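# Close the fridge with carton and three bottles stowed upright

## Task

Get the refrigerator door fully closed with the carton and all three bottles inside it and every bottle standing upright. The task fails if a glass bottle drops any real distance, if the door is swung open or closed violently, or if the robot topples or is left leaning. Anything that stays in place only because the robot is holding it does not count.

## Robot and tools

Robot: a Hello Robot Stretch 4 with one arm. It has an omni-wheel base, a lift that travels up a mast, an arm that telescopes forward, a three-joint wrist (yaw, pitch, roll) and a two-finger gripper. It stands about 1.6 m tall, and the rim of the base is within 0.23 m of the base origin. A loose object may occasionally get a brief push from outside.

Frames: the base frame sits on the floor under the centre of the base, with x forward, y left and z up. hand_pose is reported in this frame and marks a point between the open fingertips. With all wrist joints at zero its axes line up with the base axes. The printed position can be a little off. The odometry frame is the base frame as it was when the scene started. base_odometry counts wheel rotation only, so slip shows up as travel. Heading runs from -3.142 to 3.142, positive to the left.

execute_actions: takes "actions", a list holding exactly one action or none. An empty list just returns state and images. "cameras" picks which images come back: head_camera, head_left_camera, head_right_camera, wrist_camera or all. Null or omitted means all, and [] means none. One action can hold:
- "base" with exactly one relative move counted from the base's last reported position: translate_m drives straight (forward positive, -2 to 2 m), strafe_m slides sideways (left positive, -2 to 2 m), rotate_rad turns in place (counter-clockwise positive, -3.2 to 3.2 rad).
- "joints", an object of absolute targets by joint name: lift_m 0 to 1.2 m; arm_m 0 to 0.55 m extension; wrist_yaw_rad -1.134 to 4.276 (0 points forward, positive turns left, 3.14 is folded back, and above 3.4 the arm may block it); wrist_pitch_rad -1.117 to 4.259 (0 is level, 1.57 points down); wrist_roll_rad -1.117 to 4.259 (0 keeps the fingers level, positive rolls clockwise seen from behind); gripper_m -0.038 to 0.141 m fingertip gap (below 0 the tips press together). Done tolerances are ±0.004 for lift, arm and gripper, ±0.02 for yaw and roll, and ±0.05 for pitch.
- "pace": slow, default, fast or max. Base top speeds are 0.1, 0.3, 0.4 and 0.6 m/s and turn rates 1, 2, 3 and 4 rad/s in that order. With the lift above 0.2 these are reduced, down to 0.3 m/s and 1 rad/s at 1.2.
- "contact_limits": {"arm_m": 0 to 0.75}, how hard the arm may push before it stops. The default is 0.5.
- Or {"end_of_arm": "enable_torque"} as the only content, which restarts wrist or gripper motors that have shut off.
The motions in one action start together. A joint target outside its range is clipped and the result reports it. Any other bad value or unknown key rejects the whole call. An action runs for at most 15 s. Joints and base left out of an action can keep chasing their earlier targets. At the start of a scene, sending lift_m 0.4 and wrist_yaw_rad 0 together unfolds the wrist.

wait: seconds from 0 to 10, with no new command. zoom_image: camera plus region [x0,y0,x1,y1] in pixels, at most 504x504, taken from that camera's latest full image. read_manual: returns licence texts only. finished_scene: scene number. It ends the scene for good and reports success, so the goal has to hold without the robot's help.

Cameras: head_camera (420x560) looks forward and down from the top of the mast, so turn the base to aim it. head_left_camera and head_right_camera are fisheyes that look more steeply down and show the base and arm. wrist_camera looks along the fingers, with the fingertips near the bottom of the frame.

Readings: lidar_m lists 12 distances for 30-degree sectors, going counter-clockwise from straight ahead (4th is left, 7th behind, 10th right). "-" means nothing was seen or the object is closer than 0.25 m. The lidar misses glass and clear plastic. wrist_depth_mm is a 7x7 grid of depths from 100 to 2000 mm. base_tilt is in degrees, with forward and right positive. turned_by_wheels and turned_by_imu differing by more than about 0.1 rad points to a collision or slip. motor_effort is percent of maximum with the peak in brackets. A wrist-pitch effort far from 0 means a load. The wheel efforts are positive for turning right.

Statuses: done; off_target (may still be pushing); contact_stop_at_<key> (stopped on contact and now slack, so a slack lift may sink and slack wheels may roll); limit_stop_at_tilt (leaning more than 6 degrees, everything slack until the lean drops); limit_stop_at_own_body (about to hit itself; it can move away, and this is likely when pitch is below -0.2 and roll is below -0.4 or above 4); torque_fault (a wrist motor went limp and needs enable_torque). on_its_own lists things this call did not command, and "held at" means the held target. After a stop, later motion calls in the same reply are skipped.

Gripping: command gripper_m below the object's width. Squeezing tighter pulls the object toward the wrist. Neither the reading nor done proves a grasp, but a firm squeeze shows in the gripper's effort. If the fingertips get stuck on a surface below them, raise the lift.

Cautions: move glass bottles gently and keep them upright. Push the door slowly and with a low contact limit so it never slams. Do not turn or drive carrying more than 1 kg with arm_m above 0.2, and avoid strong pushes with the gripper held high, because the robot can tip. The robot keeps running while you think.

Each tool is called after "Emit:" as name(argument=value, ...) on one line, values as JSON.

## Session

Emit:
execute_actions(actions=[])

Scene clock: 0.00 s.
base_odometry: x=+0.000 y=+0.000 heading=+0.000 (m, m, rad; odometry frame)
turned_by_wheels: +0.000 (rad since the last result)
turned_by_imu: +0.000 (rad since the last result)
base_tilt: forward=+0.0 right=-0.4 (deg)
lidar_m: 1.07 1.10 1.54 3.17 3.30 2.16 2.62 2.28 0.82 0.76 0.79 1.09
base_status: not commanded
joint_positions: lift_m=+0.264 arm_m=-0.002 wrist_yaw_rad=+3.082 wrist_pitch_rad=+0.006 wrist_roll_rad=+0.013 gripper_m=+0.057
joint_status: not commanded
motor_effort: lift_m=+21 arm_m=+0 wrist_yaw_rad=+0 wrist_pitch_rad=-6 wrist_roll_rad=+0 gripper_m=-2 wheel_0=+0 wheel_1=+0 wheel_2=+0 (%)
hand_pose: x=-0.1141 y=+0.1045 z=+0.4410 quat_wxyz=(+0.030, -0.003, +0.007, +1.000) (m; base frame)
wrist_depth_mm: - 138 - - - - - / - 130 - - - - - / 107 139 218 - - - - / 134 142 - - - - - / - - - - - - - / 1464 1464 194 1499 198 1618 1576 / 991 931 1008 111 1060 1025 1078
pictures: head_camera, head_left_camera, head_right_camera, wrist_camera
camera_calibration (this result's frames):
wrist_camera: T_world_to_cam=[[0.0412372, 0.99869, 0.030305, -0.115189], [0.0281573, 0.0291571, -0.999178, 0.495128], [-0.998753, 0.0420566, -0.0269181, 0.116767], [0, 0, 0, 1]] pos_world=[0.107429, 0.0956904, 0.501355]
Images, in order (width x height): head_camera 420x560, head_left_camera 420x672, head_right_camera 420x672, wrist_camera 616x392.

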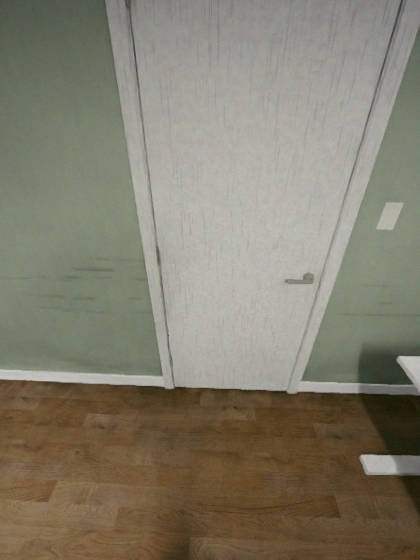

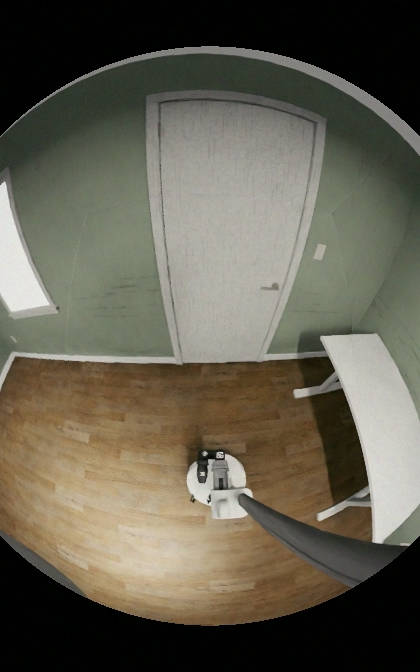

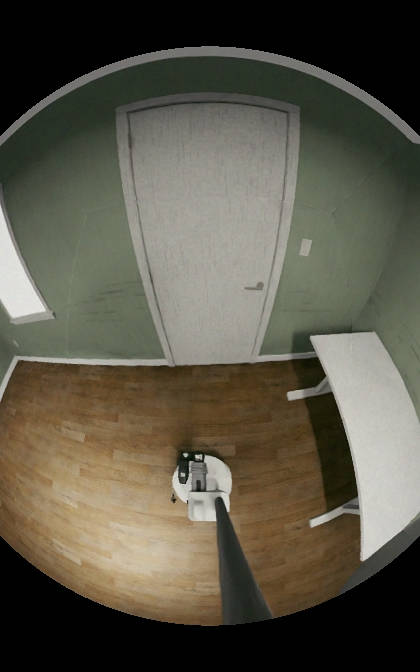

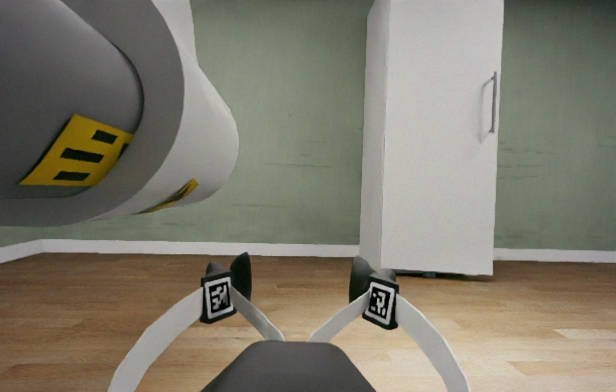

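Emit:
execute_actions(actions=[{"base":{"rotate_rad":2.36},"joints":{"lift_m":0.2},"pace":"fast"}], cameras=["head_camera"])

Emit:
execute_actions(actions=[{"base":{"translate_m":2.0},"pace":"max"}], cameras=["head_left_camera"])

Scene clock: 2.70 s.
base_odometry: x=+0.000 y=+0.000 heading=+2.360 (m, m, rad; odometry frame)
turned_by_wheels: +2.360 (rad since the last result)
turned_by_imu: +2.324 (rad since the last result)
base_tilt: forward=+0.0 right=-0.4 (deg)
lidar_m: 2.20 2.11 2.61 0.94 0.77 0.76 0.92 1.08 1.07 1.25 2.05 3.15
base_status: done
joint_positions: lift_m=+0.200 arm_m=-0.002 wrist_yaw_rad=+3.082 wrist_pitch_rad=+0.006 wrist_roll_rad=+0.013 gripper_m=+0.057
joint_status: all done
motor_effort: lift_m=+17(21) arm_m=-1(1) wrist_yaw_rad=+1(1) wrist_pitch_rad=-8(7) wrist_roll_rad=-1(2) gripper_m=-3(4) wheel_0=+0(7) wheel_1=+1(10) wheel_2=+1(10) (%)
hand_pose: x=-0.1141 y=+0.1045 z=+0.3769 quat_wxyz=(+0.030, -0.003, +0.007, +1.000) (m; base frame)
wrist_depth_mm: - 138 1499 1863 1756 1464 1281 / - 130 1430 1808 1078 842 831 / 107 139 219 1708 1708 1430 1281 / 134 142 1499 1808 1756 1464 1308 / 1025 1205 1397 1756 1661 1464 1281 / 1042 1182 194 1229 198 1397 1281 / 878 831 891 112 931 891 976
pictures: head_camera
Images, in order (width x height): head_camera 420x560.

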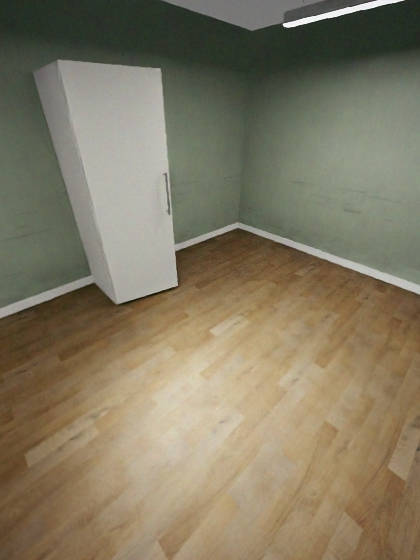

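Scene clock: 7.57 s.
base_odometry: x=-1.420 y=+1.408 heading=+2.360 (m, m, rad; odometry frame)
turned_by_wheels: +0.000 (rad since the last result)
turned_by_imu: -0.001 (rad since the last result)
base_tilt: forward=+0.0 right=-0.4 (deg)
lidar_m: 1.49 1.27 0.48 0.62 2.46 2.36 2.90 2.47 2.43 2.00 1.70 1.70
base_status: done
joint_positions: lift_m=+0.200 arm_m=-0.002 wrist_yaw_rad=+3.082 wrist_pitch_rad=+0.006 wrist_roll_rad=+0.013 gripper_m=+0.057
joint_status: not commanded
motor_effort: lift_m=+17(17) arm_m=-1(0) wrist_yaw_rad=+1(0) wrist_pitch_rad=-6(6) wrist_roll_rad=-2(2) gripper_m=-5(1) wheel_0=+0(7) wheel_1=+0(2) wheel_2=+0(11) (%)
hand_pose: x=-0.1141 y=+0.1045 z=+0.3769 quat_wxyz=(+0.030, -0.003, +0.007, +1.000) (m; base frame)
wrist_depth_mm: - 138 - - - - - / - 130 - - - - - / 107 139 217 - - - - / 134 142 - - - - - / - - - - - - - / 1255 1281 195 1336 198 1397 1430 / 866 820 904 112 931 891 946
pictures: head_left_camera
Images, in order (width x height): head_left_camera 420x672.

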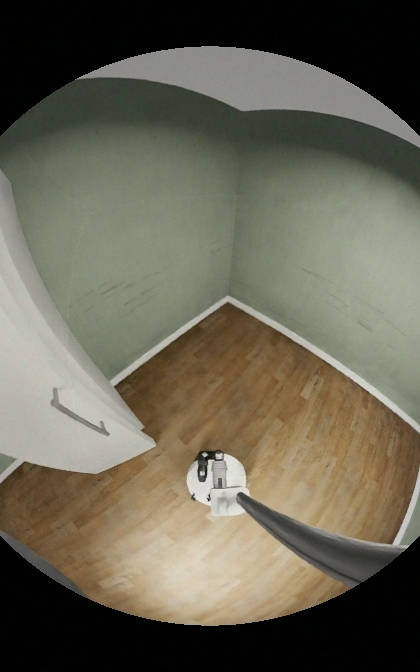

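Emit:
execute_actions(actions=[{"base":{"translate_m":0.82},"joints":{"lift_m":0.4,"wrist_yaw_rad":0,"gripper_m":0},"pace":"max"}], cameras=[])

Emit:
execute_actions(actions=[{"base":{"rotate_rad":2.39},"joints":{"lift_m":0.6},"pace":"fast"}])

Scene clock: 10.97 s.
base_odometry: x=-2.002 y=+1.986 heading=+2.360 (m, m, rad; odometry frame)
turned_by_wheels: +0.000 (rad since the last result)
turned_by_imu: +0.000 (rad since the last result)
base_tilt: forward=+0.0 right=-0.4 (deg)
lidar_m: 0.83 0.70 0.70 0.81 0.70 0.69 3.59 3.01 2.40 1.35 1.11 1.10
base_status: done
joint_positions: lift_m=+0.400 arm_m=-0.002 wrist_yaw_rad=+0.000 wrist_pitch_rad=+0.006 wrist_roll_rad=+0.013 gripper_m=+0.000
joint_status: all done
motor_effort: lift_m=+24(28) arm_m=+0(0) wrist_yaw_rad=+1(7) wrist_pitch_rad=-6(5) wrist_roll_rad=-3(1) gripper_m=-5(9) wheel_0=-2(7) wheel_1=-2(10) wheel_2=+0(12) (%)
hand_pose: x=+0.4571 y=-0.0874 z=+0.5763 quat_wxyz=(+1.000, +0.007, +0.003, +0.000) (m; base frame)
wrist_depth_mm: 512 591 707 891 1025 866 741 / 517 591 715 891 1008 866 750 / 512 597 732 891 1008 854 741 / 517 603 715 904 1008 854 741 / 525 609 723 878 1008 854 741 / 521 603 186 192 917 842 750 / 525 574 699 112 991 831 741
pictures: none
No camera images: the call's "cameras" was empty. Leave "cameras" out to get every camera's image.

Scene clock: 13.03 s.
base_odometry: x=-2.002 y=+1.986 heading=-1.533 (m, m, rad; odometry frame)
turned_by_wheels: +2.390 (rad since the last result)
turned_by_imu: +2.354 (rad since the last result)
base_tilt: forward=+0.0 right=-0.4 (deg)
lidar_m: 0.69 3.12 3.16 2.99 1.65 1.18 1.12 1.02 0.73 0.69 0.74 0.70
base_status: done
joint_positions: lift_m=+0.600 arm_m=-0.002 wrist_yaw_rad=+0.000 wrist_pitch_rad=+0.006 wrist_roll_rad=+0.013 gripper_m=+0.000
joint_status: all done
motor_effort: lift_m=+25(27) arm_m=-1(1) wrist_yaw_rad=+0(0) wrist_pitch_rad=-6(5) wrist_roll_rad=-1(1) gripper_m=-6(4) wheel_0=-1(10) wheel_1=-1(11) wheel_2=+1(12) (%)
hand_pose: x=+0.4572 y=-0.0874 z=+0.7763 quat_wxyz=(+1.000, +0.007, +0.003, +0.000) (m; base frame)
wrist_depth_mm: - - 473 741 452 459 455 / - - 480 768 455 455 459 / - - 484 788 459 459 459 / - - 484 798 459 462 466 / - - 484 715 466 462 466 / - - 185 192 466 466 469 / 1618 1499 484 112 462 469 466
pictures: head_camera, head_left_camera, head_right_camera, wrist_camera
camera_calibration (this result's frames):
wrist_camera: T_world_to_cam=[[0.0185945, -0.999368, 0.0303059, -0.121533], [-0.0262887, -0.0307893, -0.99918, 0.839326], [0.999481, 0.0177826, -0.0268446, -0.211247], [0, 0, 0, 1]] pos_world=[0.235462, -0.0918569, 0.83665]
Images, in order (width x height): head_camera 420x560, head_left_camera 420x672, head_right_camera 420x672, wrist_camera 616x392.

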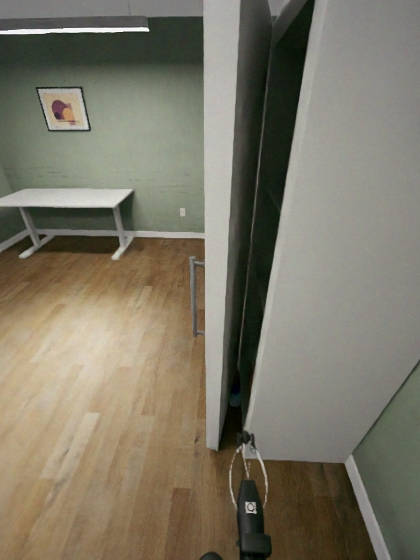

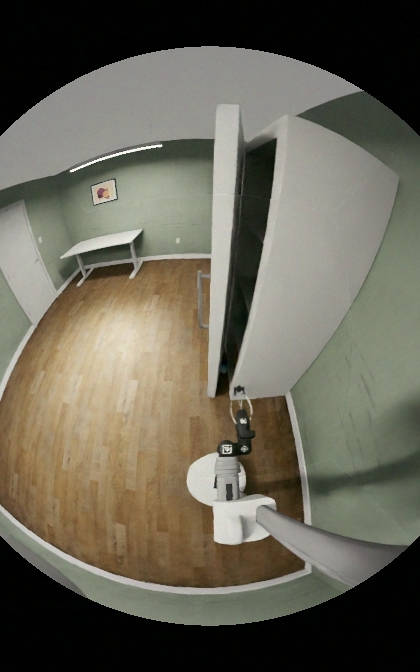

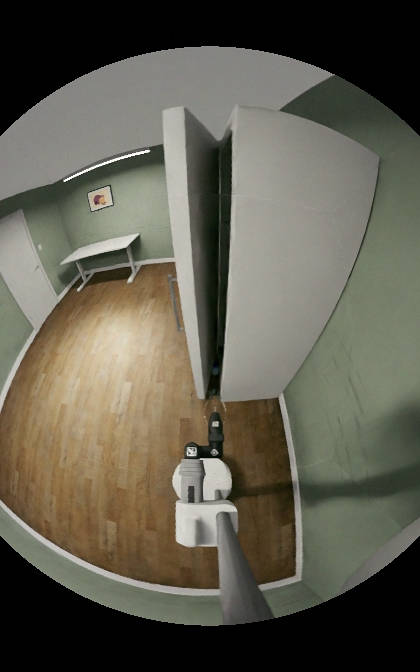

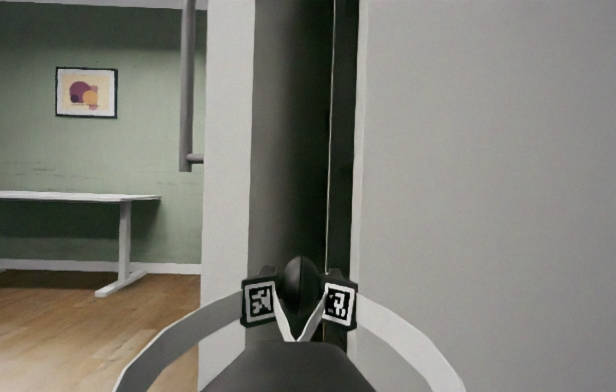

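Emit:
execute_actions(actions=[{"joints":{"arm_m":0.33},"contact_limits":{"arm_m":0.2}}], cameras=[])

Emit:
execute_actions(actions=[{"base":{"strafe_m":0.15},"joints":{"arm_m":0.36},"pace":"slow"}], cameras=["head_camera","wrist_camera"])

Emit:
execute_actions(actions=[{"base":{"strafe_m":0.16},"joints":{"arm_m":0.46},"pace":"slow"}], cameras=["head_camera","wrist_camera"])

Scene clock: 15.50 s.
base_odometry: x=-2.002 y=+1.986 heading=-1.533 (m, m, rad; odometry frame)
turned_by_wheels: +0.000 (rad since the last result)
turned_by_imu: +0.000 (rad since the last result)
base_tilt: forward=+0.0 right=-0.4 (deg)
lidar_m: 0.68 3.10 3.17 3.02 1.65 1.17 1.12 1.02 0.72 0.69 0.73 0.70
base_status: not commanded
joint_positions: lift_m=+0.600 arm_m=+0.329 wrist_yaw_rad=+0.000 wrist_pitch_rad=+0.005 wrist_roll_rad=+0.013 gripper_m=+0.000
joint_status: all done
motor_effort: lift_m=+25(26) arm_m=+6(6) wrist_yaw_rad=+0(3) wrist_pitch_rad=-6(4) wrist_roll_rad=-1(2) gripper_m=-4(4) wheel_0=-1(1) wheel_1=-1(1) wheel_2=+1(2) (%)
contact_limits: arm_m 0.2
hand_pose: x=+0.7884 y=-0.0874 z=+0.7763 quat_wxyz=(+1.000, +0.007, +0.003, +0.000) (m; base frame)
wrist_depth_mm: 145 149 224 449 676 142 130 / 145 150 225 459 668 141 130 / 146 151 229 469 525 139 131 / 146 152 232 488 676 138 131 / 147 153 235 427 676 136 132 / 147 154 186 193 187 135 132 / 147 142 209 112 627 132 132
pictures: none
No camera images: the call's "cameras" was empty. Leave "cameras" out to get every camera's image.

Scene clock: 18.13 s.
base_odometry: x=-1.852 y=+1.991 heading=-1.533 (m, m, rad; odometry frame)
turned_by_wheels: +0.000 (rad since the last result)
turned_by_imu: +0.000 (rad since the last result)
base_tilt: forward=+0.0 right=-0.3 (deg)
lidar_m: 0.73 3.07 3.02 2.86 1.67 1.18 1.12 1.16 0.89 0.84 0.89 0.74
base_status: done
joint_positions: lift_m=+0.600 arm_m=+0.359 wrist_yaw_rad=+0.000 wrist_pitch_rad=+0.005 wrist_roll_rad=+0.013 gripper_m=+0.000
joint_status: all done
motor_effort: lift_m=+25(25) arm_m=+6(8) wrist_yaw_rad=+2(19) wrist_pitch_rad=-4(6) wrist_roll_rad=-1(1) gripper_m=-7(7) wheel_0=-1(8) wheel_1=+0(5) wheel_2=+0(5) (%)
hand_pose: x=+0.8183 y=-0.0875 z=+0.7763 quat_wxyz=(+1.000, +0.007, +0.003, +0.000) (m; base frame)
wrist_depth_mm: - 156 185 273 535 640 654 / - 156 187 278 544 647 640 / - 156 188 283 564 647 427 / - 156 190 286 585 647 647 / - 157 191 270 597 647 647 / - 157 177 193 530 661 661 / 1430 155 178 112 480 647 661
pictures: head_camera, wrist_camera
camera_calibration (this result's frames):
wrist_camera: T_world_to_cam=[[0.0182538, -0.999374, 0.0303064, -0.128068], [-0.0262766, -0.0307804, -0.999181, 0.848815], [0.999488, 0.0174425, -0.026822, -0.572263], [0, 0, 0, 1]] pos_world=[0.596612, -0.0918797, 0.836652]
Images, in order (width x height): head_camera 420x560, wrist_camera 616x392.

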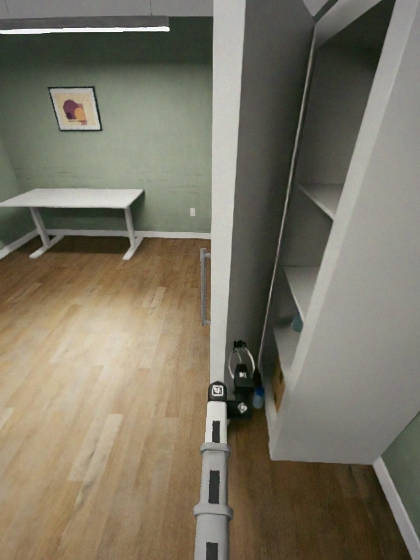

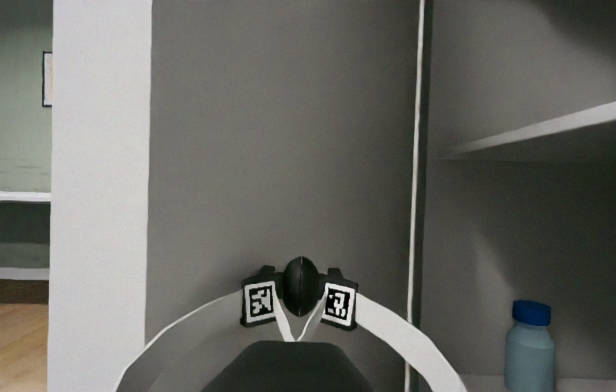

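Scene clock: 20.87 s.
base_odometry: x=-1.693 y=+1.997 heading=-1.533 (m, m, rad; odometry frame)
turned_by_wheels: +0.000 (rad since the last result)
turned_by_imu: +0.000 (rad since the last result)
base_tilt: forward=+0.0 right=-0.3 (deg)
lidar_m: 0.97 2.99 2.84 2.70 1.63 1.19 1.12 1.17 1.04 1.00 0.96 0.82
base_status: done
joint_positions: lift_m=+0.600 arm_m=+0.459 wrist_yaw_rad=+0.000 wrist_pitch_rad=+0.005 wrist_roll_rad=+0.013 gripper_m=+0.000
joint_status: all done
motor_effort: lift_m=+25(25) arm_m=+6(8) wrist_yaw_rad=+2(16) wrist_pitch_rad=-4(6) wrist_roll_rad=-1(1) gripper_m=-5(6) wheel_0=+1(5) wheel_1=+1(10) wheel_2=+0(3) (%)
hand_pose: x=+0.9183 y=-0.0874 z=+0.7763 quat_wxyz=(+1.000, +0.007, +0.003, +0.000) (m; base frame)
wrist_depth_mm: - 306 342 389 452 535 549 / - 307 342 389 452 544 549 / - 307 345 392 459 544 544 / - 309 347 394 462 544 554 / - 310 347 389 462 554 554 / - 310 185 193 459 559 554 / 1537 298 340 111 449 564 554
pictures: head_camera, wrist_camera
camera_calibration (this result's frames):
wrist_camera: T_world_to_cam=[[0.0183484, -0.999372, 0.0303062, -0.129953], [-0.026274, -0.0307828, -0.999181, 0.851441], [0.999486, 0.0175372, -0.0268223, -0.672207], [0, 0, 0, 1]] pos_world=[0.696617, -0.0918733, 0.836652]
Images, in order (width x height): head_camera 420x560, wrist_camera 616x392.

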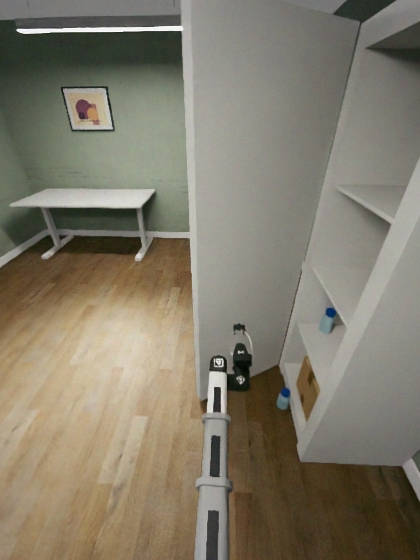

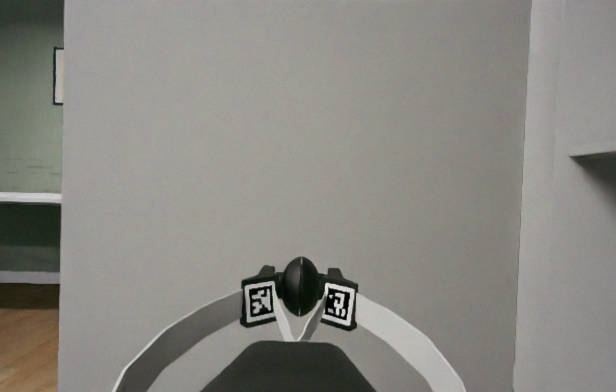

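Emit:
execute_actions(actions=[{"base":{"strafe_m":0.1}}], cameras=[])

Emit:
execute_actions(actions=[{"base":{"translate_m":0.33},"pace":"slow"}], cameras=["head_camera"])

Scene clock: 22.90 s.
base_odometry: x=-1.593 y=+2.001 heading=-1.533 (m, m, rad; odometry frame)
turned_by_wheels: +0.000 (rad since the last result)
turned_by_imu: +0.000 (rad since the last result)
base_tilt: forward=+0.0 right=-0.4 (deg)
lidar_m: 1.11 2.96 2.75 2.59 1.63 1.19 1.12 1.15 1.16 1.09 0.97 0.87
base_status: done
joint_positions: lift_m=+0.600 arm_m=+0.459 wrist_yaw_rad=+0.000 wrist_pitch_rad=+0.005 wrist_roll_rad=+0.013 gripper_m=+0.000
joint_status: not commanded
motor_effort: lift_m=+25(25) arm_m=+6(6) wrist_yaw_rad=+2(1) wrist_pitch_rad=-8(6) wrist_roll_rad=-2(2) gripper_m=-6(6) wheel_0=+1(8) wheel_1=-1(7) wheel_2=+1(0) (%)
hand_pose: x=+0.9183 y=-0.0874 z=+0.7763 quat_wxyz=(+1.000, +0.007, +0.003, +0.000) (m; base frame)
wrist_depth_mm: - - 469 488 517 549 580 / - - 466 488 517 554 585 / - - 469 492 517 554 585 / - - 473 492 525 559 591 / - - 469 488 525 554 585 / - - 186 191 525 559 585 / 1618 1430 469 111 525 559 591
pictures: none
No camera images: the call's "cameras" was empty. Leave "cameras" out to get every camera's image.

Scene clock: 27.50 s.
base_odometry: x=-1.580 y=+1.672 heading=-1.533 (m, m, rad; odometry frame)
turned_by_wheels: +0.000 (rad since the last result)
turned_by_imu: +0.000 (rad since the last result)
base_tilt: forward=+0.0 right=-0.4 (deg)
lidar_m: 0.91 2.65 2.73 2.61 2.12 1.55 1.43 1.51 1.15 1.09 0.64 0.81
base_status: done
joint_positions: lift_m=+0.600 arm_m=+0.459 wrist_yaw_rad=+0.000 wrist_pitch_rad=+0.005 wrist_roll_rad=+0.013 gripper_m=+0.000
joint_status: not commanded
motor_effort: lift_m=+25(25) arm_m=+6(6) wrist_yaw_rad=+1(11) wrist_pitch_rad=-5(5) wrist_roll_rad=-1(2) gripper_m=-4(3) wheel_0=+2(5) wheel_1=+0(4) wheel_2=-2(4) (%)
hand_pose: x=+0.9183 y=-0.0875 z=+0.7763 quat_wxyz=(+1.000, +0.007, +0.003, +0.000) (m; base frame)
wrist_depth_mm: 238 241 244 245 249 250 254 / 238 243 244 247 250 252 255 / 240 243 245 249 252 253 255 / 240 244 246 248 251 254 257 / 242 245 247 250 253 256 257 / 242 245 185 193 253 256 258 / 243 245 248 111 253 256 259
pictures: head_camera
Images, in order (width x height): head_camera 420x560.

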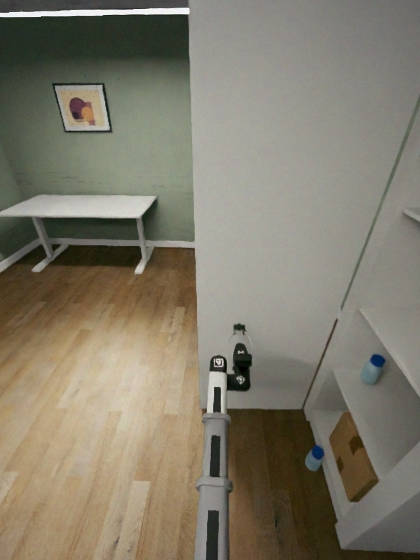

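Emit:
execute_actions(actions=[{"joints":{"arm_m":0.0,"wrist_pitch_rad":0.6,"gripper_m":0.13,"lift_m":0.3},"pace":"fast"}], cameras=[])

Emit:
execute_actions(actions=[{"base":{"rotate_rad":-1.265},"pace":"fast"}], cameras=[])

Emit:
execute_actions(actions=[{"base":{"strafe_m":0.565},"joints":{"arm_m":0.12,"lift_m":0.15},"pace":"fast"}], cameras=["head_camera","wrist_camera"])

Scene clock: 30.50 s.
base_odometry: x=-1.580 y=+1.672 heading=-1.533 (m, m, rad; odometry frame)
turned_by_wheels: +0.000 (rad since the last result)
turned_by_imu: +0.000 (rad since the last result)
base_tilt: forward=+0.1 right=-0.3 (deg)
lidar_m: 0.90 2.66 2.74 2.60 2.12 1.54 1.45 1.51 1.17 1.10 0.65 0.81
base_status: not commanded
joint_positions: lift_m=+0.300 arm_m=+0.001 wrist_yaw_rad=+0.000 wrist_pitch_rad=+0.602 wrist_roll_rad=+0.013 gripper_m=+0.130
joint_status: all done
motor_effort: lift_m=+16(22) arm_m=-6(7) wrist_yaw_rad=+3(1) wrist_pitch_rad=-6(7) wrist_roll_rad=-2(1) gripper_m=-2(4) wheel_0=+2(2) wheel_1=+0(0) wheel_2=-2(2) (%)
hand_pose: x=+0.4097 y=-0.0875 z=+0.3153 quat_wxyz=(+0.955, +0.006, +0.296, -0.002) (m; base frame)
wrist_depth_mm: - - 634 621 627 627 640 / 1366 1430 683 676 683 691 683 / 1025 1042 759 750 750 759 723 / 809 820 809 798 809 809 676 / 668 668 676 683 691 699 574 / 574 549 554 585 213 574 591 / 500 500 504 112 512 508 521
pictures: none
No camera images: the call's "cameras" was empty. Leave "cameras" out to get every camera's image.

Scene clock: 32.10 s.
base_odometry: x=-1.580 y=+1.672 heading=-2.798 (m, m, rad; odometry frame)
turned_by_wheels: -1.265 (rad since the last result)
turned_by_imu: -1.246 (rad since the last result)
base_tilt: forward=-0.1 right=-0.4 (deg)
lidar_m: 0.65 0.65 0.91 0.90 2.97 2.64 2.65 1.64 1.45 1.45 1.27 1.10
base_status: done
joint_positions: lift_m=+0.300 arm_m=+0.001 wrist_yaw_rad=+0.000 wrist_pitch_rad=+0.602 wrist_roll_rad=+0.013 gripper_m=+0.130
joint_status: not commanded
motor_effort: lift_m=+17(17) arm_m=-6(6) wrist_yaw_rad=+0(1) wrist_pitch_rad=-6(6) wrist_roll_rad=-2(3) gripper_m=-2(0) wheel_0=+0(5) wheel_1=-1(5) wheel_2=-2(8) (%)
hand_pose: x=+0.4098 y=-0.0874 z=+0.3152 quat_wxyz=(+0.955, +0.006, +0.296, -0.002) (m; base frame)
wrist_depth_mm: 379 466 647 831 768 715 691 / 413 488 683 891 831 768 723 / 473 508 723 946 904 831 778 / 574 530 759 831 854 831 831 / 627 564 683 683 691 707 707 / 574 549 549 580 213 574 597 / 500 504 504 111 512 504 521
pictures: none
No camera images: the call's "cameras" was empty. Leave "cameras" out to get every camera's image.

Scene clock: 34.73 s.
base_odometry: x=-1.390 y=+1.139 heading=-2.798 (m, m, rad; odometry frame)
turned_by_wheels: +0.000 (rad since the last result)
turned_by_imu: -0.001 (rad since the last result)
base_tilt: forward=+0.0 right=-0.4 (deg)
lidar_m: 0.69 0.43 0.37 2.09 2.36 2.47 2.49 2.26 1.98 1.99 1.44 0.70
base_status: done
joint_positions: lift_m=+0.150 arm_m=+0.119 wrist_yaw_rad=+0.000 wrist_pitch_rad=+0.602 wrist_roll_rad=+0.013 gripper_m=+0.130
joint_status: all done
motor_effort: lift_m=+16(17) arm_m=+6(7) wrist_yaw_rad=+2(3) wrist_pitch_rad=-5(4) wrist_roll_rad=-1(1) gripper_m=-1(1) wheel_0=+0(13) wheel_1=-1(12) wheel_2=-2(5) (%)
hand_pose: x=+0.5277 y=-0.0874 z=+0.1653 quat_wxyz=(+0.955, +0.006, +0.296, -0.002) (m; base frame)
wrist_depth_mm: 394 442 585 382 355 332 387 / 399 469 574 413 387 368 353 / 410 492 462 436 418 415 330 / 424 544 496 397 407 387 349 / 445 466 469 439 466 410 379 / 397 377 379 404 213 399 410 / 345 347 347 111 355 349 362
pictures: head_camera, wrist_camera
camera_calibration (this result's frames):
wrist_camera: T_world_to_cam=[[0.0323594, -0.999367, 0.01476, -0.109053], [-0.582804, -0.0308642, -0.812027, 0.493436], [0.811969, 0.0176745, -0.583434, -0.107225], [0, 0, 0, 1]] pos_world=[0.378168, -0.0918594, 0.339734]
Images, in order (width x height): head_camera 420x560, wrist_camera 616x392.

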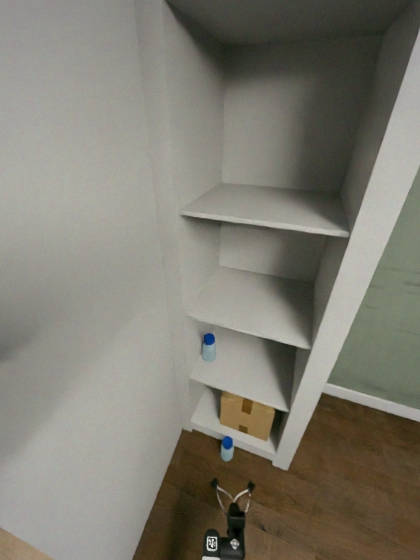

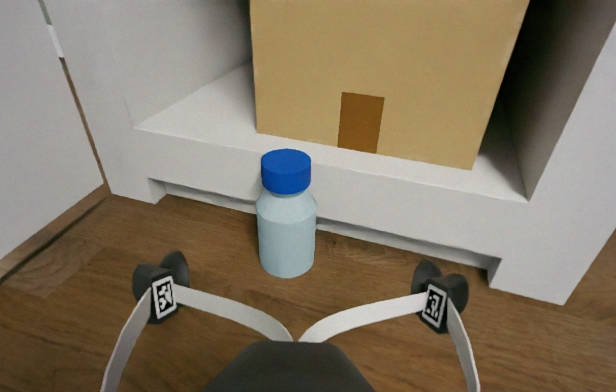

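Emit:
execute_actions(actions=[{"base":{"strafe_m":0.018},"joints":{"arm_m":0.2,"lift_m":0.042,"gripper_m":0.11}}], cameras=["wrist_camera"])

Emit:
execute_actions(actions=[{"joints":{"arm_m":0.285},"contact_limits":{"arm_m":0.15}}], cameras=["wrist_camera"])

Scene clock: 36.67 s.
base_odometry: x=-1.384 y=+1.123 heading=-2.798 (m, m, rad; odometry frame)
turned_by_wheels: +0.000 (rad since the last result)
turned_by_imu: +0.000 (rad since the last result)
base_tilt: forward=+0.0 right=-0.4 (deg)
lidar_m: 0.69 0.40 0.36 2.08 2.36 2.48 2.47 2.26 2.00 2.01 1.45 0.71
base_status: done
joint_positions: lift_m=+0.042 arm_m=+0.199 wrist_yaw_rad=+0.000 wrist_pitch_rad=+0.602 wrist_roll_rad=+0.013 gripper_m=+0.110
joint_status: all done
motor_effort: lift_m=+16(16) arm_m=+5(8) wrist_yaw_rad=+1(0) wrist_pitch_rad=-5(6) wrist_roll_rad=-1(1) gripper_m=-2(4) wheel_0=+1(2) wheel_1=-1(5) wheel_2=-1(1) (%)
hand_pose: x=+0.6077 y=-0.0874 z=+0.0573 quat_wxyz=(+0.955, +0.006, +0.296, -0.002) (m; base frame)
wrist_depth_mm: 343 379 459 314 290 272 259 / 368 351 327 259 301 290 279 / 404 407 353 264 296 273 259 / 377 384 392 277 357 297 278 / 315 317 320 304 327 329 320 / 270 263 256 274 197 277 282 / 235 229 237 111 241 237 244
pictures: wrist_camera
camera_calibration (this result's frames):
wrist_camera: T_world_to_cam=[[0.0323959, -0.999366, 0.0147604, -0.110061], [-0.582788, -0.0308855, -0.812037, 0.452376], [0.811978, 0.0177044, -0.583419, -0.235161], [0, 0, 0, 1]] pos_world=[0.45815, -0.0918562, 0.231774]
Images, in order (width x height): wrist_camera 616x392.

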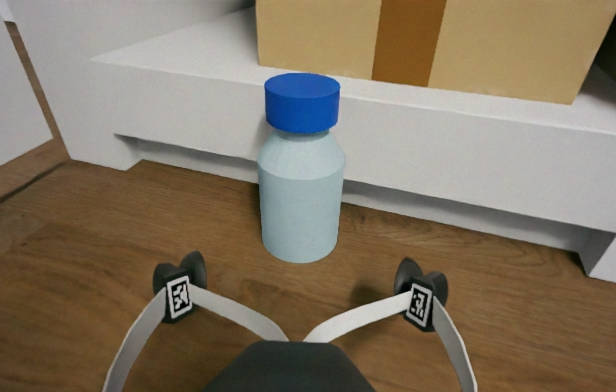

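Scene clock: 37.87 s.
base_odometry: x=-1.384 y=+1.123 heading=-2.798 (m, m, rad; odometry frame)
turned_by_wheels: +0.000 (rad since the last result)
turned_by_imu: +0.000 (rad since the last result)
base_tilt: forward=+0.0 right=-0.4 (deg)
lidar_m: 0.70 0.41 0.36 2.08 2.36 2.46 2.48 2.26 1.98 2.00 1.46 0.72
base_status: not commanded
joint_positions: lift_m=+0.042 arm_m=+0.284 wrist_yaw_rad=+0.000 wrist_pitch_rad=+0.602 wrist_roll_rad=+0.013 gripper_m=+0.110
joint_status: all done
motor_effort: lift_m=+16(16) arm_m=+6(6) wrist_yaw_rad=-1(0) wrist_pitch_rad=-5(4) wrist_roll_rad=-1(1) gripper_m=-3(2) wheel_0=+1(1) wheel_1=-1(1) wheel_2=-1(1) (%)
contact_limits: arm_m 0.15
hand_pose: x=+0.6927 y=-0.0874 z=+0.0573 quat_wxyz=(+0.955, +0.006, +0.296, -0.002) (m; base frame)
wrist_depth_mm: 281 359 424 234 217 203 193 / 286 294 279 254 235 219 208 / 310 277 250 187 226 228 219 / 349 353 277 181 229 211 198 / 315 317 300 196 252 231 216 / 268 260 220 215 197 277 265 / 235 229 236 111 240 236 243
pictures: wrist_camera
camera_calibration (this result's frames):
wrist_camera: T_world_to_cam=[[0.032382, -0.999367, 0.0147608, -0.112808], [-0.582783, -0.0308776, -0.812041, 0.501908], [0.811982, 0.0176931, -0.583414, -0.304177], [0, 0, 0, 1]] pos_world=[0.543143, -0.0918574, 0.231774]
Images, in order (width x height): wrist_camera 616x392.

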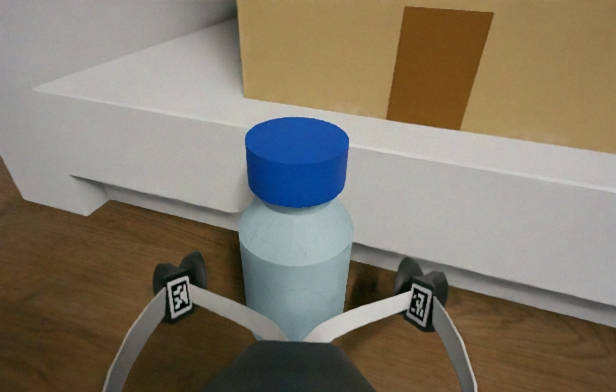

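Emit:
execute_actions(actions=[{"joints":{"arm_m":0.298,"gripper_m":0.0},"contact_limits":{"arm_m":0.15}}], cameras=["wrist_camera"])

Emit:
execute_actions(actions=[{"joints":{"lift_m":0.1,"arm_m":0.28}}], cameras=["wrist_camera"])

Scene clock: 40.37 s.
base_odometry: x=-1.384 y=+1.123 heading=-2.798 (m, m, rad; odometry frame)
turned_by_wheels: +0.000 (rad since the last result)
turned_by_imu: +0.000 (rad since the last result)
base_tilt: forward=+0.0 right=-0.4 (deg)
lidar_m: 0.69 0.42 0.34 2.10 2.37 2.47 2.47 2.26 2.00 2.00 1.45 0.72
base_status: not commanded
joint_positions: lift_m=+0.042 arm_m=+0.297 wrist_yaw_rad=+0.000 wrist_pitch_rad=+0.606 wrist_roll_rad=+0.013 gripper_m=+0.001
joint_status: all done
motor_effort: lift_m=+17(18) arm_m=+6(6) wrist_yaw_rad=-1(3) wrist_pitch_rad=-17(17) wrist_roll_rad=-2(2) gripper_m=-21(22) wheel_0=+1(1) wheel_1=+0(1) wheel_2=-1(1) (%)
contact_limits: arm_m 0.15
hand_pose: x=+0.7050 y=-0.0874 z=+0.0562 quat_wxyz=(+0.954, +0.006, +0.298, -0.002) (m; base frame)
wrist_depth_mm: 277 357 402 222 206 193 185 / 273 282 268 241 223 208 198 / 290 259 237 161 217 216 211 / 340 334 264 148 213 199 190 / 309 310 303 164 236 218 205 / 265 174 184 172 183 266 260 / 230 227 233 112 236 226 239
pictures: wrist_camera
camera_calibration (this result's frames):
wrist_camera: T_world_to_cam=[[0.0323165, -0.999371, 0.0146267, -0.113168], [-0.586272, -0.0308064, -0.809528, 0.510463], [0.809469, 0.0175859, -0.586899, -0.312869], [0, 0, 0, 1]] pos_world=[0.556185, -0.0918687, 0.231268]
Images, in order (width x height): wrist_camera 616x392.

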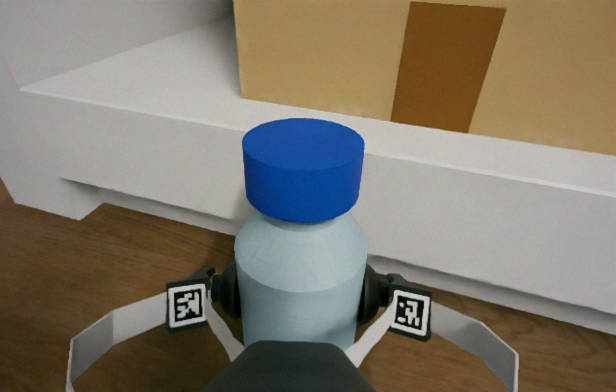

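Scene clock: 41.53 s.
base_odometry: x=-1.384 y=+1.123 heading=-2.798 (m, m, rad; odometry frame)
turned_by_wheels: +0.000 (rad since the last result)
turned_by_imu: +0.000 (rad since the last result)
base_tilt: forward=+0.0 right=-0.4 (deg)
lidar_m: 0.66 0.40 0.36 2.06 2.36 2.45 2.47 2.26 2.00 2.00 1.45 0.72
base_status: not commanded
joint_positions: lift_m=+0.099 arm_m=+0.281 wrist_yaw_rad=+0.000 wrist_pitch_rad=+0.606 wrist_roll_rad=+0.013 gripper_m=+0.001
joint_status: all done
motor_effort: lift_m=+28(30) arm_m=-6(8) wrist_yaw_rad=+1(1) wrist_pitch_rad=-16(19) wrist_roll_rad=-1(1) gripper_m=-23(22) wheel_0=+1(1) wheel_1=-1(0) wheel_2=-1(1) (%)
hand_pose: x=+0.6891 y=-0.0874 z=+0.1133 quat_wxyz=(+0.954, +0.006, +0.298, -0.002) (m; base frame)
wrist_depth_mm: 279 362 455 237 220 206 197 / 298 375 424 258 238 222 211 / 322 329 315 161 258 241 227 / 357 320 287 147 264 257 245 / 384 382 310 164 254 241 230 / 330 173 183 174 183 254 241 / 289 286 291 111 296 285 291
pictures: wrist_camera
camera_calibration (this result's frames):
wrist_camera: T_world_to_cam=[[0.0322154, -0.999374, 0.0146298, -0.113444], [-0.586196, -0.0307479, -0.809586, 0.547345], [0.809529, 0.0175052, -0.586819, -0.266507], [0, 0, 0, 1]] pos_world=[0.540251, -0.0918775, 0.288391]
Images, in order (width x height): wrist_camera 616x392.

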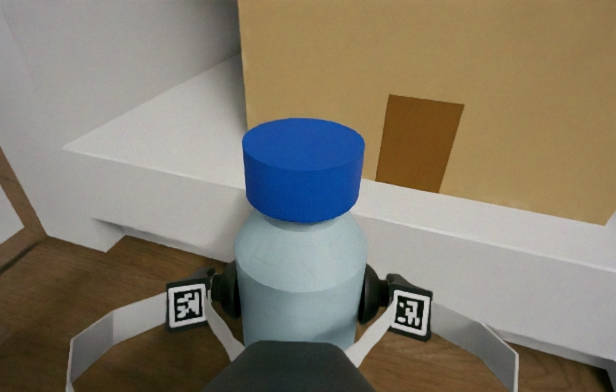

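Emit:
execute_actions(actions=[{"base":{"rotate_rad":-0.15},"joints":{"lift_m":0.25,"arm_m":0.22},"pace":"slow"}], cameras=["wrist_camera"])

Emit:
execute_actions(actions=[{"joints":{"lift_m":0.58}}], cameras=["wrist_camera","head_camera"])

Scene clock: 44.17 s.
base_odometry: x=-1.384 y=+1.123 heading=-2.948 (m, m, rad; odometry frame)
turned_by_wheels: -0.150 (rad since the last result)
turned_by_imu: -0.147 (rad since the last result)
base_tilt: forward=+0.0 right=-0.4 (deg)
lidar_m: 0.62 0.45 0.35 2.08 2.15 2.50 2.47 2.50 2.02 2.01 1.57 0.71
base_status: done
joint_positions: lift_m=+0.249 arm_m=+0.221 wrist_yaw_rad=+0.000 wrist_pitch_rad=+0.606 wrist_roll_rad=+0.013 gripper_m=+0.001
joint_status: all done
motor_effort: lift_m=+29(30) arm_m=-6(7) wrist_yaw_rad=+0(3) wrist_pitch_rad=-18(17) wrist_roll_rad=+0(2) gripper_m=-24(22) wheel_0=+1(3) wheel_1=+1(3) wheel_2=-1(4) (%)
hand_pose: x=+0.6291 y=-0.0874 z=+0.2633 quat_wxyz=(+0.954, +0.006, +0.298, -0.002) (m; base frame)
wrist_depth_mm: 424 304 290 278 268 329 217 / 433 340 319 306 296 307 232 / 439 521 343 161 324 293 251 / 449 492 389 147 373 293 276 / 436 424 407 164 407 322 580 / 492 174 183 173 183 345 530 / 439 433 449 112 430 410 459
pictures: wrist_camera
camera_calibration (this result's frames):
wrist_camera: T_world_to_cam=[[0.0322587, -0.999373, 0.0146273, -0.113722], [-0.586265, -0.0307727, -0.809534, 0.63363], [0.809477, 0.017539, -0.58689, -0.1299], [0, 0, 0, 1]] pos_world=[0.480295, -0.0918738, 0.438371]
Images, in order (width x height): wrist_camera 616x392.

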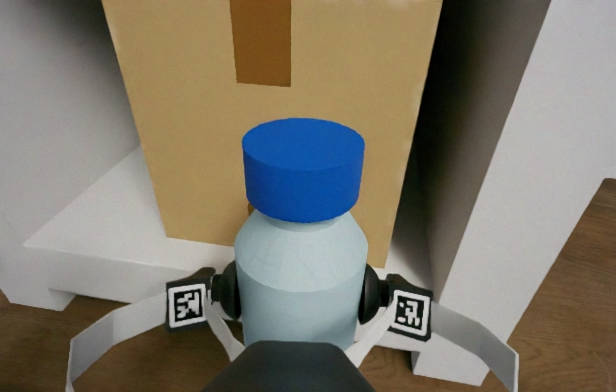

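Scene clock: 46.53 s.
base_odometry: x=-1.384 y=+1.123 heading=-2.948 (m, m, rad; odometry frame)
turned_by_wheels: +0.000 (rad since the last result)
turned_by_imu: +0.000 (rad since the last result)
base_tilt: forward=+0.0 right=-0.4 (deg)
lidar_m: 0.62 0.46 0.36 2.08 2.14 2.50 2.47 2.49 2.01 1.99 1.61 0.71
base_status: not commanded
joint_positions: lift_m=+0.579 arm_m=+0.221 wrist_yaw_rad=+0.000 wrist_pitch_rad=+0.606 wrist_roll_rad=+0.013 gripper_m=+0.001
joint_status: all done
motor_effort: lift_m=+28(29) arm_m=-6(7) wrist_yaw_rad=+2(1) wrist_pitch_rad=-19(17) wrist_roll_rad=-2(0) gripper_m=-23(21) wheel_0=+1(1) wheel_1=+2(2) wheel_2=-1(0) (%)
hand_pose: x=+0.6291 y=-0.0874 z=+0.5933 quat_wxyz=(+0.954, +0.006, +0.298, -0.002) (m; base frame)
wrist_depth_mm: 421 574 668 640 615 329 216 / 430 473 699 691 661 309 231 / 439 496 554 161 539 289 251 / 430 433 421 147 445 293 277 / 462 640 392 164 373 324 931 / 517 174 184 173 183 347 931 / 521 640 597 111 469 410 809
pictures: head_camera, wrist_camera
camera_calibration (this result's frames):
wrist_camera: T_world_to_cam=[[0.0322578, -0.999373, 0.0146292, -0.11855], [-0.586218, -0.0307727, -0.809568, 0.900799], [0.809511, 0.017539, -0.586843, 0.0637593], [0, 0, 0, 1]] pos_world=[0.480275, -0.0918738, 0.76841]
Images, in order (width x height): head_camera 420x560, wrist_camera 616x392.

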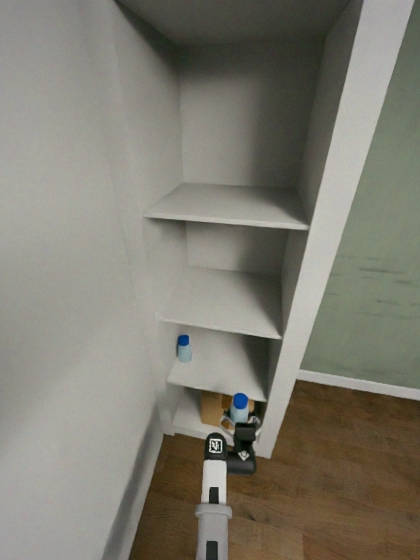

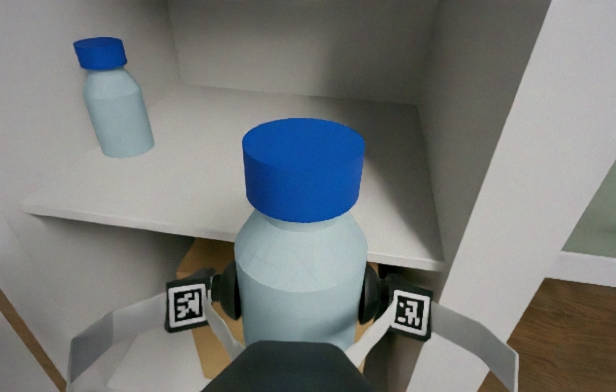

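Emit:
execute_actions(actions=[{"joints":{"arm_m":0.47},"contact_limits":{"arm_m":0.2}}], cameras=[])

Emit:
execute_actions(actions=[{"joints":{"lift_m":0.553},"pace":"slow"}], cameras=["wrist_camera"])

Scene clock: 48.90 s.
base_odometry: x=-1.384 y=+1.123 heading=-2.948 (m, m, rad; odometry frame)
turned_by_wheels: +0.000 (rad since the last result)
turned_by_imu: +0.000 (rad since the last result)
base_tilt: forward=+0.0 right=-0.4 (deg)
lidar_m: 0.72 0.46 0.36 2.09 2.16 2.50 2.48 2.50 2.02 2.00 1.61 0.72
base_status: not commanded
joint_positions: lift_m=+0.579 arm_m=+0.469 wrist_yaw_rad=+0.000 wrist_pitch_rad=+0.606 wrist_roll_rad=+0.013 gripper_m=+0.001
joint_status: all done
motor_effort: lift_m=+28(28) arm_m=+6(6) wrist_yaw_rad=+0(0) wrist_pitch_rad=-16(17) wrist_roll_rad=-1(1) gripper_m=-24(21) wheel_0=+1(1) wheel_1=+1(1) wheel_2=-1(1) (%)
contact_limits: arm_m 0.2
hand_pose: x=+0.8770 y=-0.0874 z=+0.5933 quat_wxyz=(+0.954, +0.006, +0.298, -0.002) (m; base frame)
wrist_depth_mm: 379 445 436 415 397 379 273 / 389 488 469 455 436 410 262 / 397 512 500 161 473 404 252 / 397 430 421 148 445 384 250 / 319 357 347 164 368 347 243 / 301 173 184 173 183 296 235 / 265 262 267 111 273 260 228
pictures: none
No camera images: the call's "cameras" was empty. Leave "cameras" out to get every camera's image.

Scene clock: 49.93 s.
base_odometry: x=-1.384 y=+1.123 heading=-2.948 (m, m, rad; odometry frame)
turned_by_wheels: +0.000 (rad since the last result)
turned_by_imu: +0.000 (rad since the last result)
base_tilt: forward=+0.0 right=-0.4 (deg)
lidar_m: 0.73 0.45 0.36 2.08 2.18 2.50 2.47 2.50 2.02 1.99 1.61 0.73
base_status: not commanded
joint_positions: lift_m=+0.553 arm_m=+0.469 wrist_yaw_rad=+0.000 wrist_pitch_rad=+0.606 wrist_roll_rad=+0.013 gripper_m=+0.001
joint_status: all done
motor_effort: lift_m=+18(26) arm_m=+5(6) wrist_yaw_rad=+0(0) wrist_pitch_rad=-17(17) wrist_roll_rad=-1(0) gripper_m=-23(24) wheel_0=+1(1) wheel_1=+2(2) wheel_2=-1(1) (%)
hand_pose: x=+0.8770 y=-0.0874 z=+0.5671 quat_wxyz=(+0.954, +0.006, +0.298, -0.002) (m; base frame)
wrist_depth_mm: 377 445 430 415 399 379 272 / 389 488 469 449 433 407 260 / 397 484 492 161 466 404 252 / 370 387 377 147 399 373 251 / 304 320 314 163 329 320 242 / 272 174 184 173 183 279 236 / 237 235 241 111 244 235 228
pictures: wrist_camera
camera_calibration (this result's frames):
wrist_camera: T_world_to_cam=[[0.0324975, -0.999365, 0.014625, -0.126314], [-0.586316, -0.0309123, -0.809493, 1.02495], [0.809431, 0.0177316, -0.586948, -0.152142], [0, 0, 0, 1]] pos_world=[0.7282, -0.0918528, 0.742241]
Images, in order (width x height): wrist_camera 616x392.

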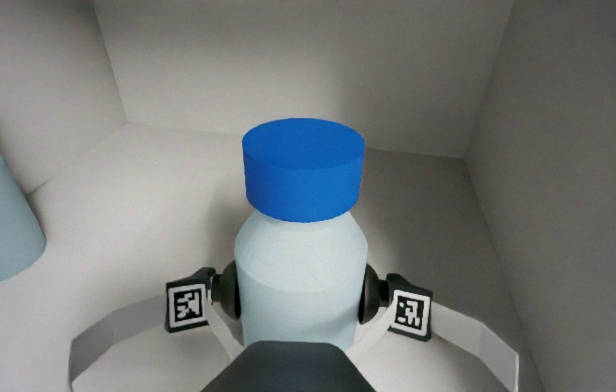

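Emit:
execute_actions(actions=[{"joints":{"lift_m":0.545,"gripper_m":0.11}}], cameras=["wrist_camera"])

Emit:
execute_actions(actions=[{"base":{"translate_m":-0.4},"joints":{"arm_m":0.0},"pace":"fast"}], cameras=[])

Emit:
execute_actions(actions=[{"base":{"rotate_rad":-0.18},"joints":{"lift_m":0.25,"gripper_m":0,"wrist_pitch_rad":0},"pace":"fast"}], cameras=["wrist_camera","head_camera"])

Scene clock: 53.17 s.
base_odometry: x=-1.384 y=+1.123 heading=-2.948 (m, m, rad; odometry frame)
turned_by_wheels: +0.000 (rad since the last result)
turned_by_imu: +0.000 (rad since the last result)
base_tilt: forward=+0.1 right=-0.4 (deg)
lidar_m: 0.73 0.45 0.37 2.07 2.15 2.51 2.47 2.50 2.02 1.98 1.61 0.71
base_status: not commanded
joint_positions: lift_m=+0.545 arm_m=+0.469 wrist_yaw_rad=+0.000 wrist_pitch_rad=+0.602 wrist_roll_rad=+0.013 gripper_m=+0.110
joint_status: all done
motor_effort: lift_m=+18(18) arm_m=+5(6) wrist_yaw_rad=+2(2) wrist_pitch_rad=-5(17) wrist_roll_rad=-1(2) gripper_m=-2(21) wheel_0=+1(1) wheel_1=+1(1) wheel_2=-1(1) (%)
hand_pose: x=+0.8777 y=-0.0875 z=+0.5602 quat_wxyz=(+0.955, +0.006, +0.296, -0.002) (m; base frame)
wrist_depth_mm: 379 449 433 415 399 382 271 / 389 484 473 449 430 404 262 / 397 480 488 183 462 404 251 / 366 382 370 153 394 366 250 / 304 317 307 173 324 317 242 / 268 262 195 176 196 277 235 / 233 229 237 111 240 236 227
pictures: wrist_camera
camera_calibration (this result's frames):
wrist_camera: T_world_to_cam=[[0.0320031, -0.999379, 0.0147679, -0.125984], [-0.582725, -0.030661, -0.812091, 1.01805], [0.812039, 0.0173838, -0.583344, -0.16113], [0, 0, 0, 1]] pos_world=[0.728117, -0.0918907, 0.734612]
Images, in order (width x height): wrist_camera 616x392.

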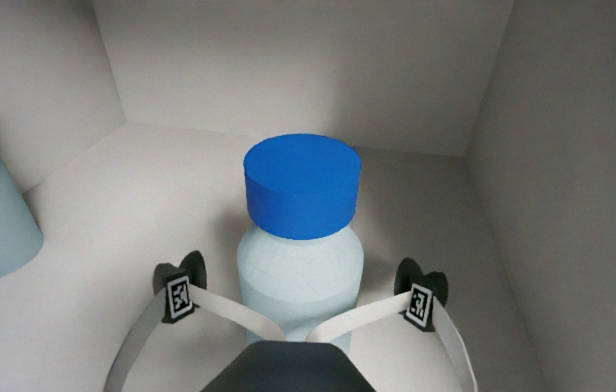

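Scene clock: 55.53 s.
base_odometry: x=-0.991 y=+1.199 heading=-2.948 (m, m, rad; odometry frame)
turned_by_wheels: +0.000 (rad since the last result)
turned_by_imu: +0.000 (rad since the last result)
base_tilt: forward=+0.0 right=-0.4 (deg)
lidar_m: 1.10 0.61 2.82 2.04 2.24 2.12 2.07 2.25 1.95 1.93 2.09 1.13
base_status: done
joint_positions: lift_m=+0.545 arm_m=+0.001 wrist_yaw_rad=+0.000 wrist_pitch_rad=+0.602 wrist_roll_rad=+0.013 gripper_m=+0.110
joint_status: all done
motor_effort: lift_m=+18(18) arm_m=-6(9) wrist_yaw_rad=+2(2) wrist_pitch_rad=-5(4) wrist_roll_rad=-1(1) gripper_m=-1(1) wheel_0=+1(6) wheel_1=+1(5) wheel_2=+0(11) (%)
hand_pose: x=+0.4097 y=-0.0875 z=+0.5601 quat_wxyz=(+0.955, +0.006, +0.296, -0.002) (m; base frame)
wrist_depth_mm: 559 768 946 976 1008 1229 1182 / 569 798 1098 976 1255 1281 1281 / 574 798 1118 991 1430 1464 1366 / 585 842 1118 1078 1229 1281 1281 / 591 809 1025 1042 1042 1060 1060 / 609 768 820 878 197 904 904 / 621 732 750 111 759 750 768
pictures: none
No camera images: the call's "cameras" was empty. Leave "cameras" out to get every camera's image.

Scene clock: 57.47 s.
base_odometry: x=-0.991 y=+1.199 heading=-3.128 (m, m, rad; odometry frame)
turned_by_wheels: -0.180 (rad since the last result)
turned_by_imu: -0.177 (rad since the last result)
base_tilt: forward=+0.0 right=-0.3 (deg)
lidar_m: 1.11 0.62 0.64 2.04 2.10 2.17 2.05 2.11 2.04 1.94 2.00 1.76
base_status: done
joint_positions: lift_m=+0.250 arm_m=+0.001 wrist_yaw_rad=+0.000 wrist_pitch_rad=+0.002 wrist_roll_rad=+0.013 gripper_m=+0.000
joint_status: all done
motor_effort: lift_m=+16(17) arm_m=-6(5) wrist_yaw_rad=+0(0) wrist_pitch_rad=-5(10) wrist_roll_rad=-2(2) gripper_m=-5(5) wheel_0=+0(6) wheel_1=+0(4) wheel_2=-2(7) (%)
hand_pose: x=+0.4604 y=-0.0874 z=+0.4280 quat_wxyz=(+1.000, +0.007, +0.001, +0.000) (m; base frame)
wrist_depth_mm: 788 946 991 1308 1430 1464 1464 / 788 1118 1281 1308 1430 1430 1464 / 798 1008 1308 1308 1430 1464 1430 / 798 1042 1308 1308 1430 1430 1464 / 798 991 931 891 1464 1464 1464 / 820 931 185 192 1397 1464 1464 / 854 878 891 111 960 1042 1060
pictures: head_camera, wrist_camera
camera_calibration (this result's frames):
wrist_camera: T_world_to_cam=[[0.0182092, -0.999373, 0.0303724, -0.110971], [-0.0229964, -0.030788, -0.999261, 0.489922], [0.99957, 0.0174973, -0.0235426, -0.225309], [0, 0, 0, 1]] pos_world=[0.238499, -0.0918756, 0.487627]
Images, in order (width x height): head_camera 420x560, wrist_camera 616x392.

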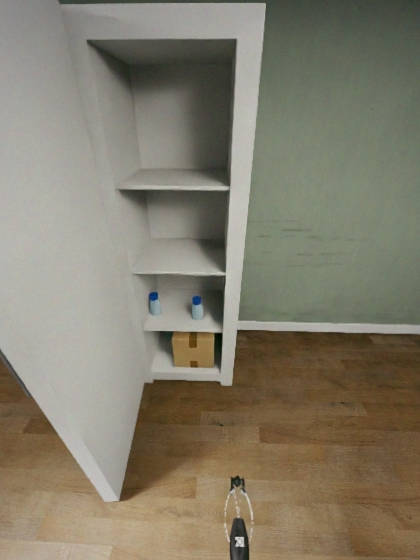

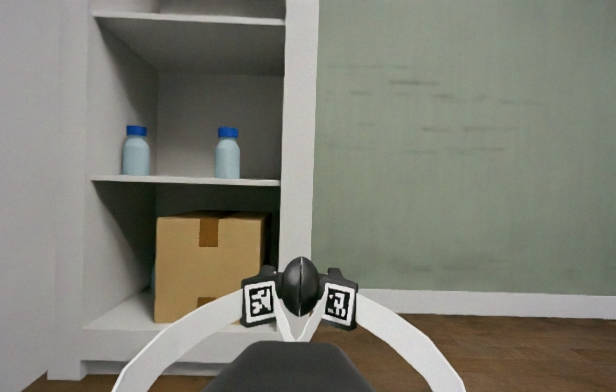

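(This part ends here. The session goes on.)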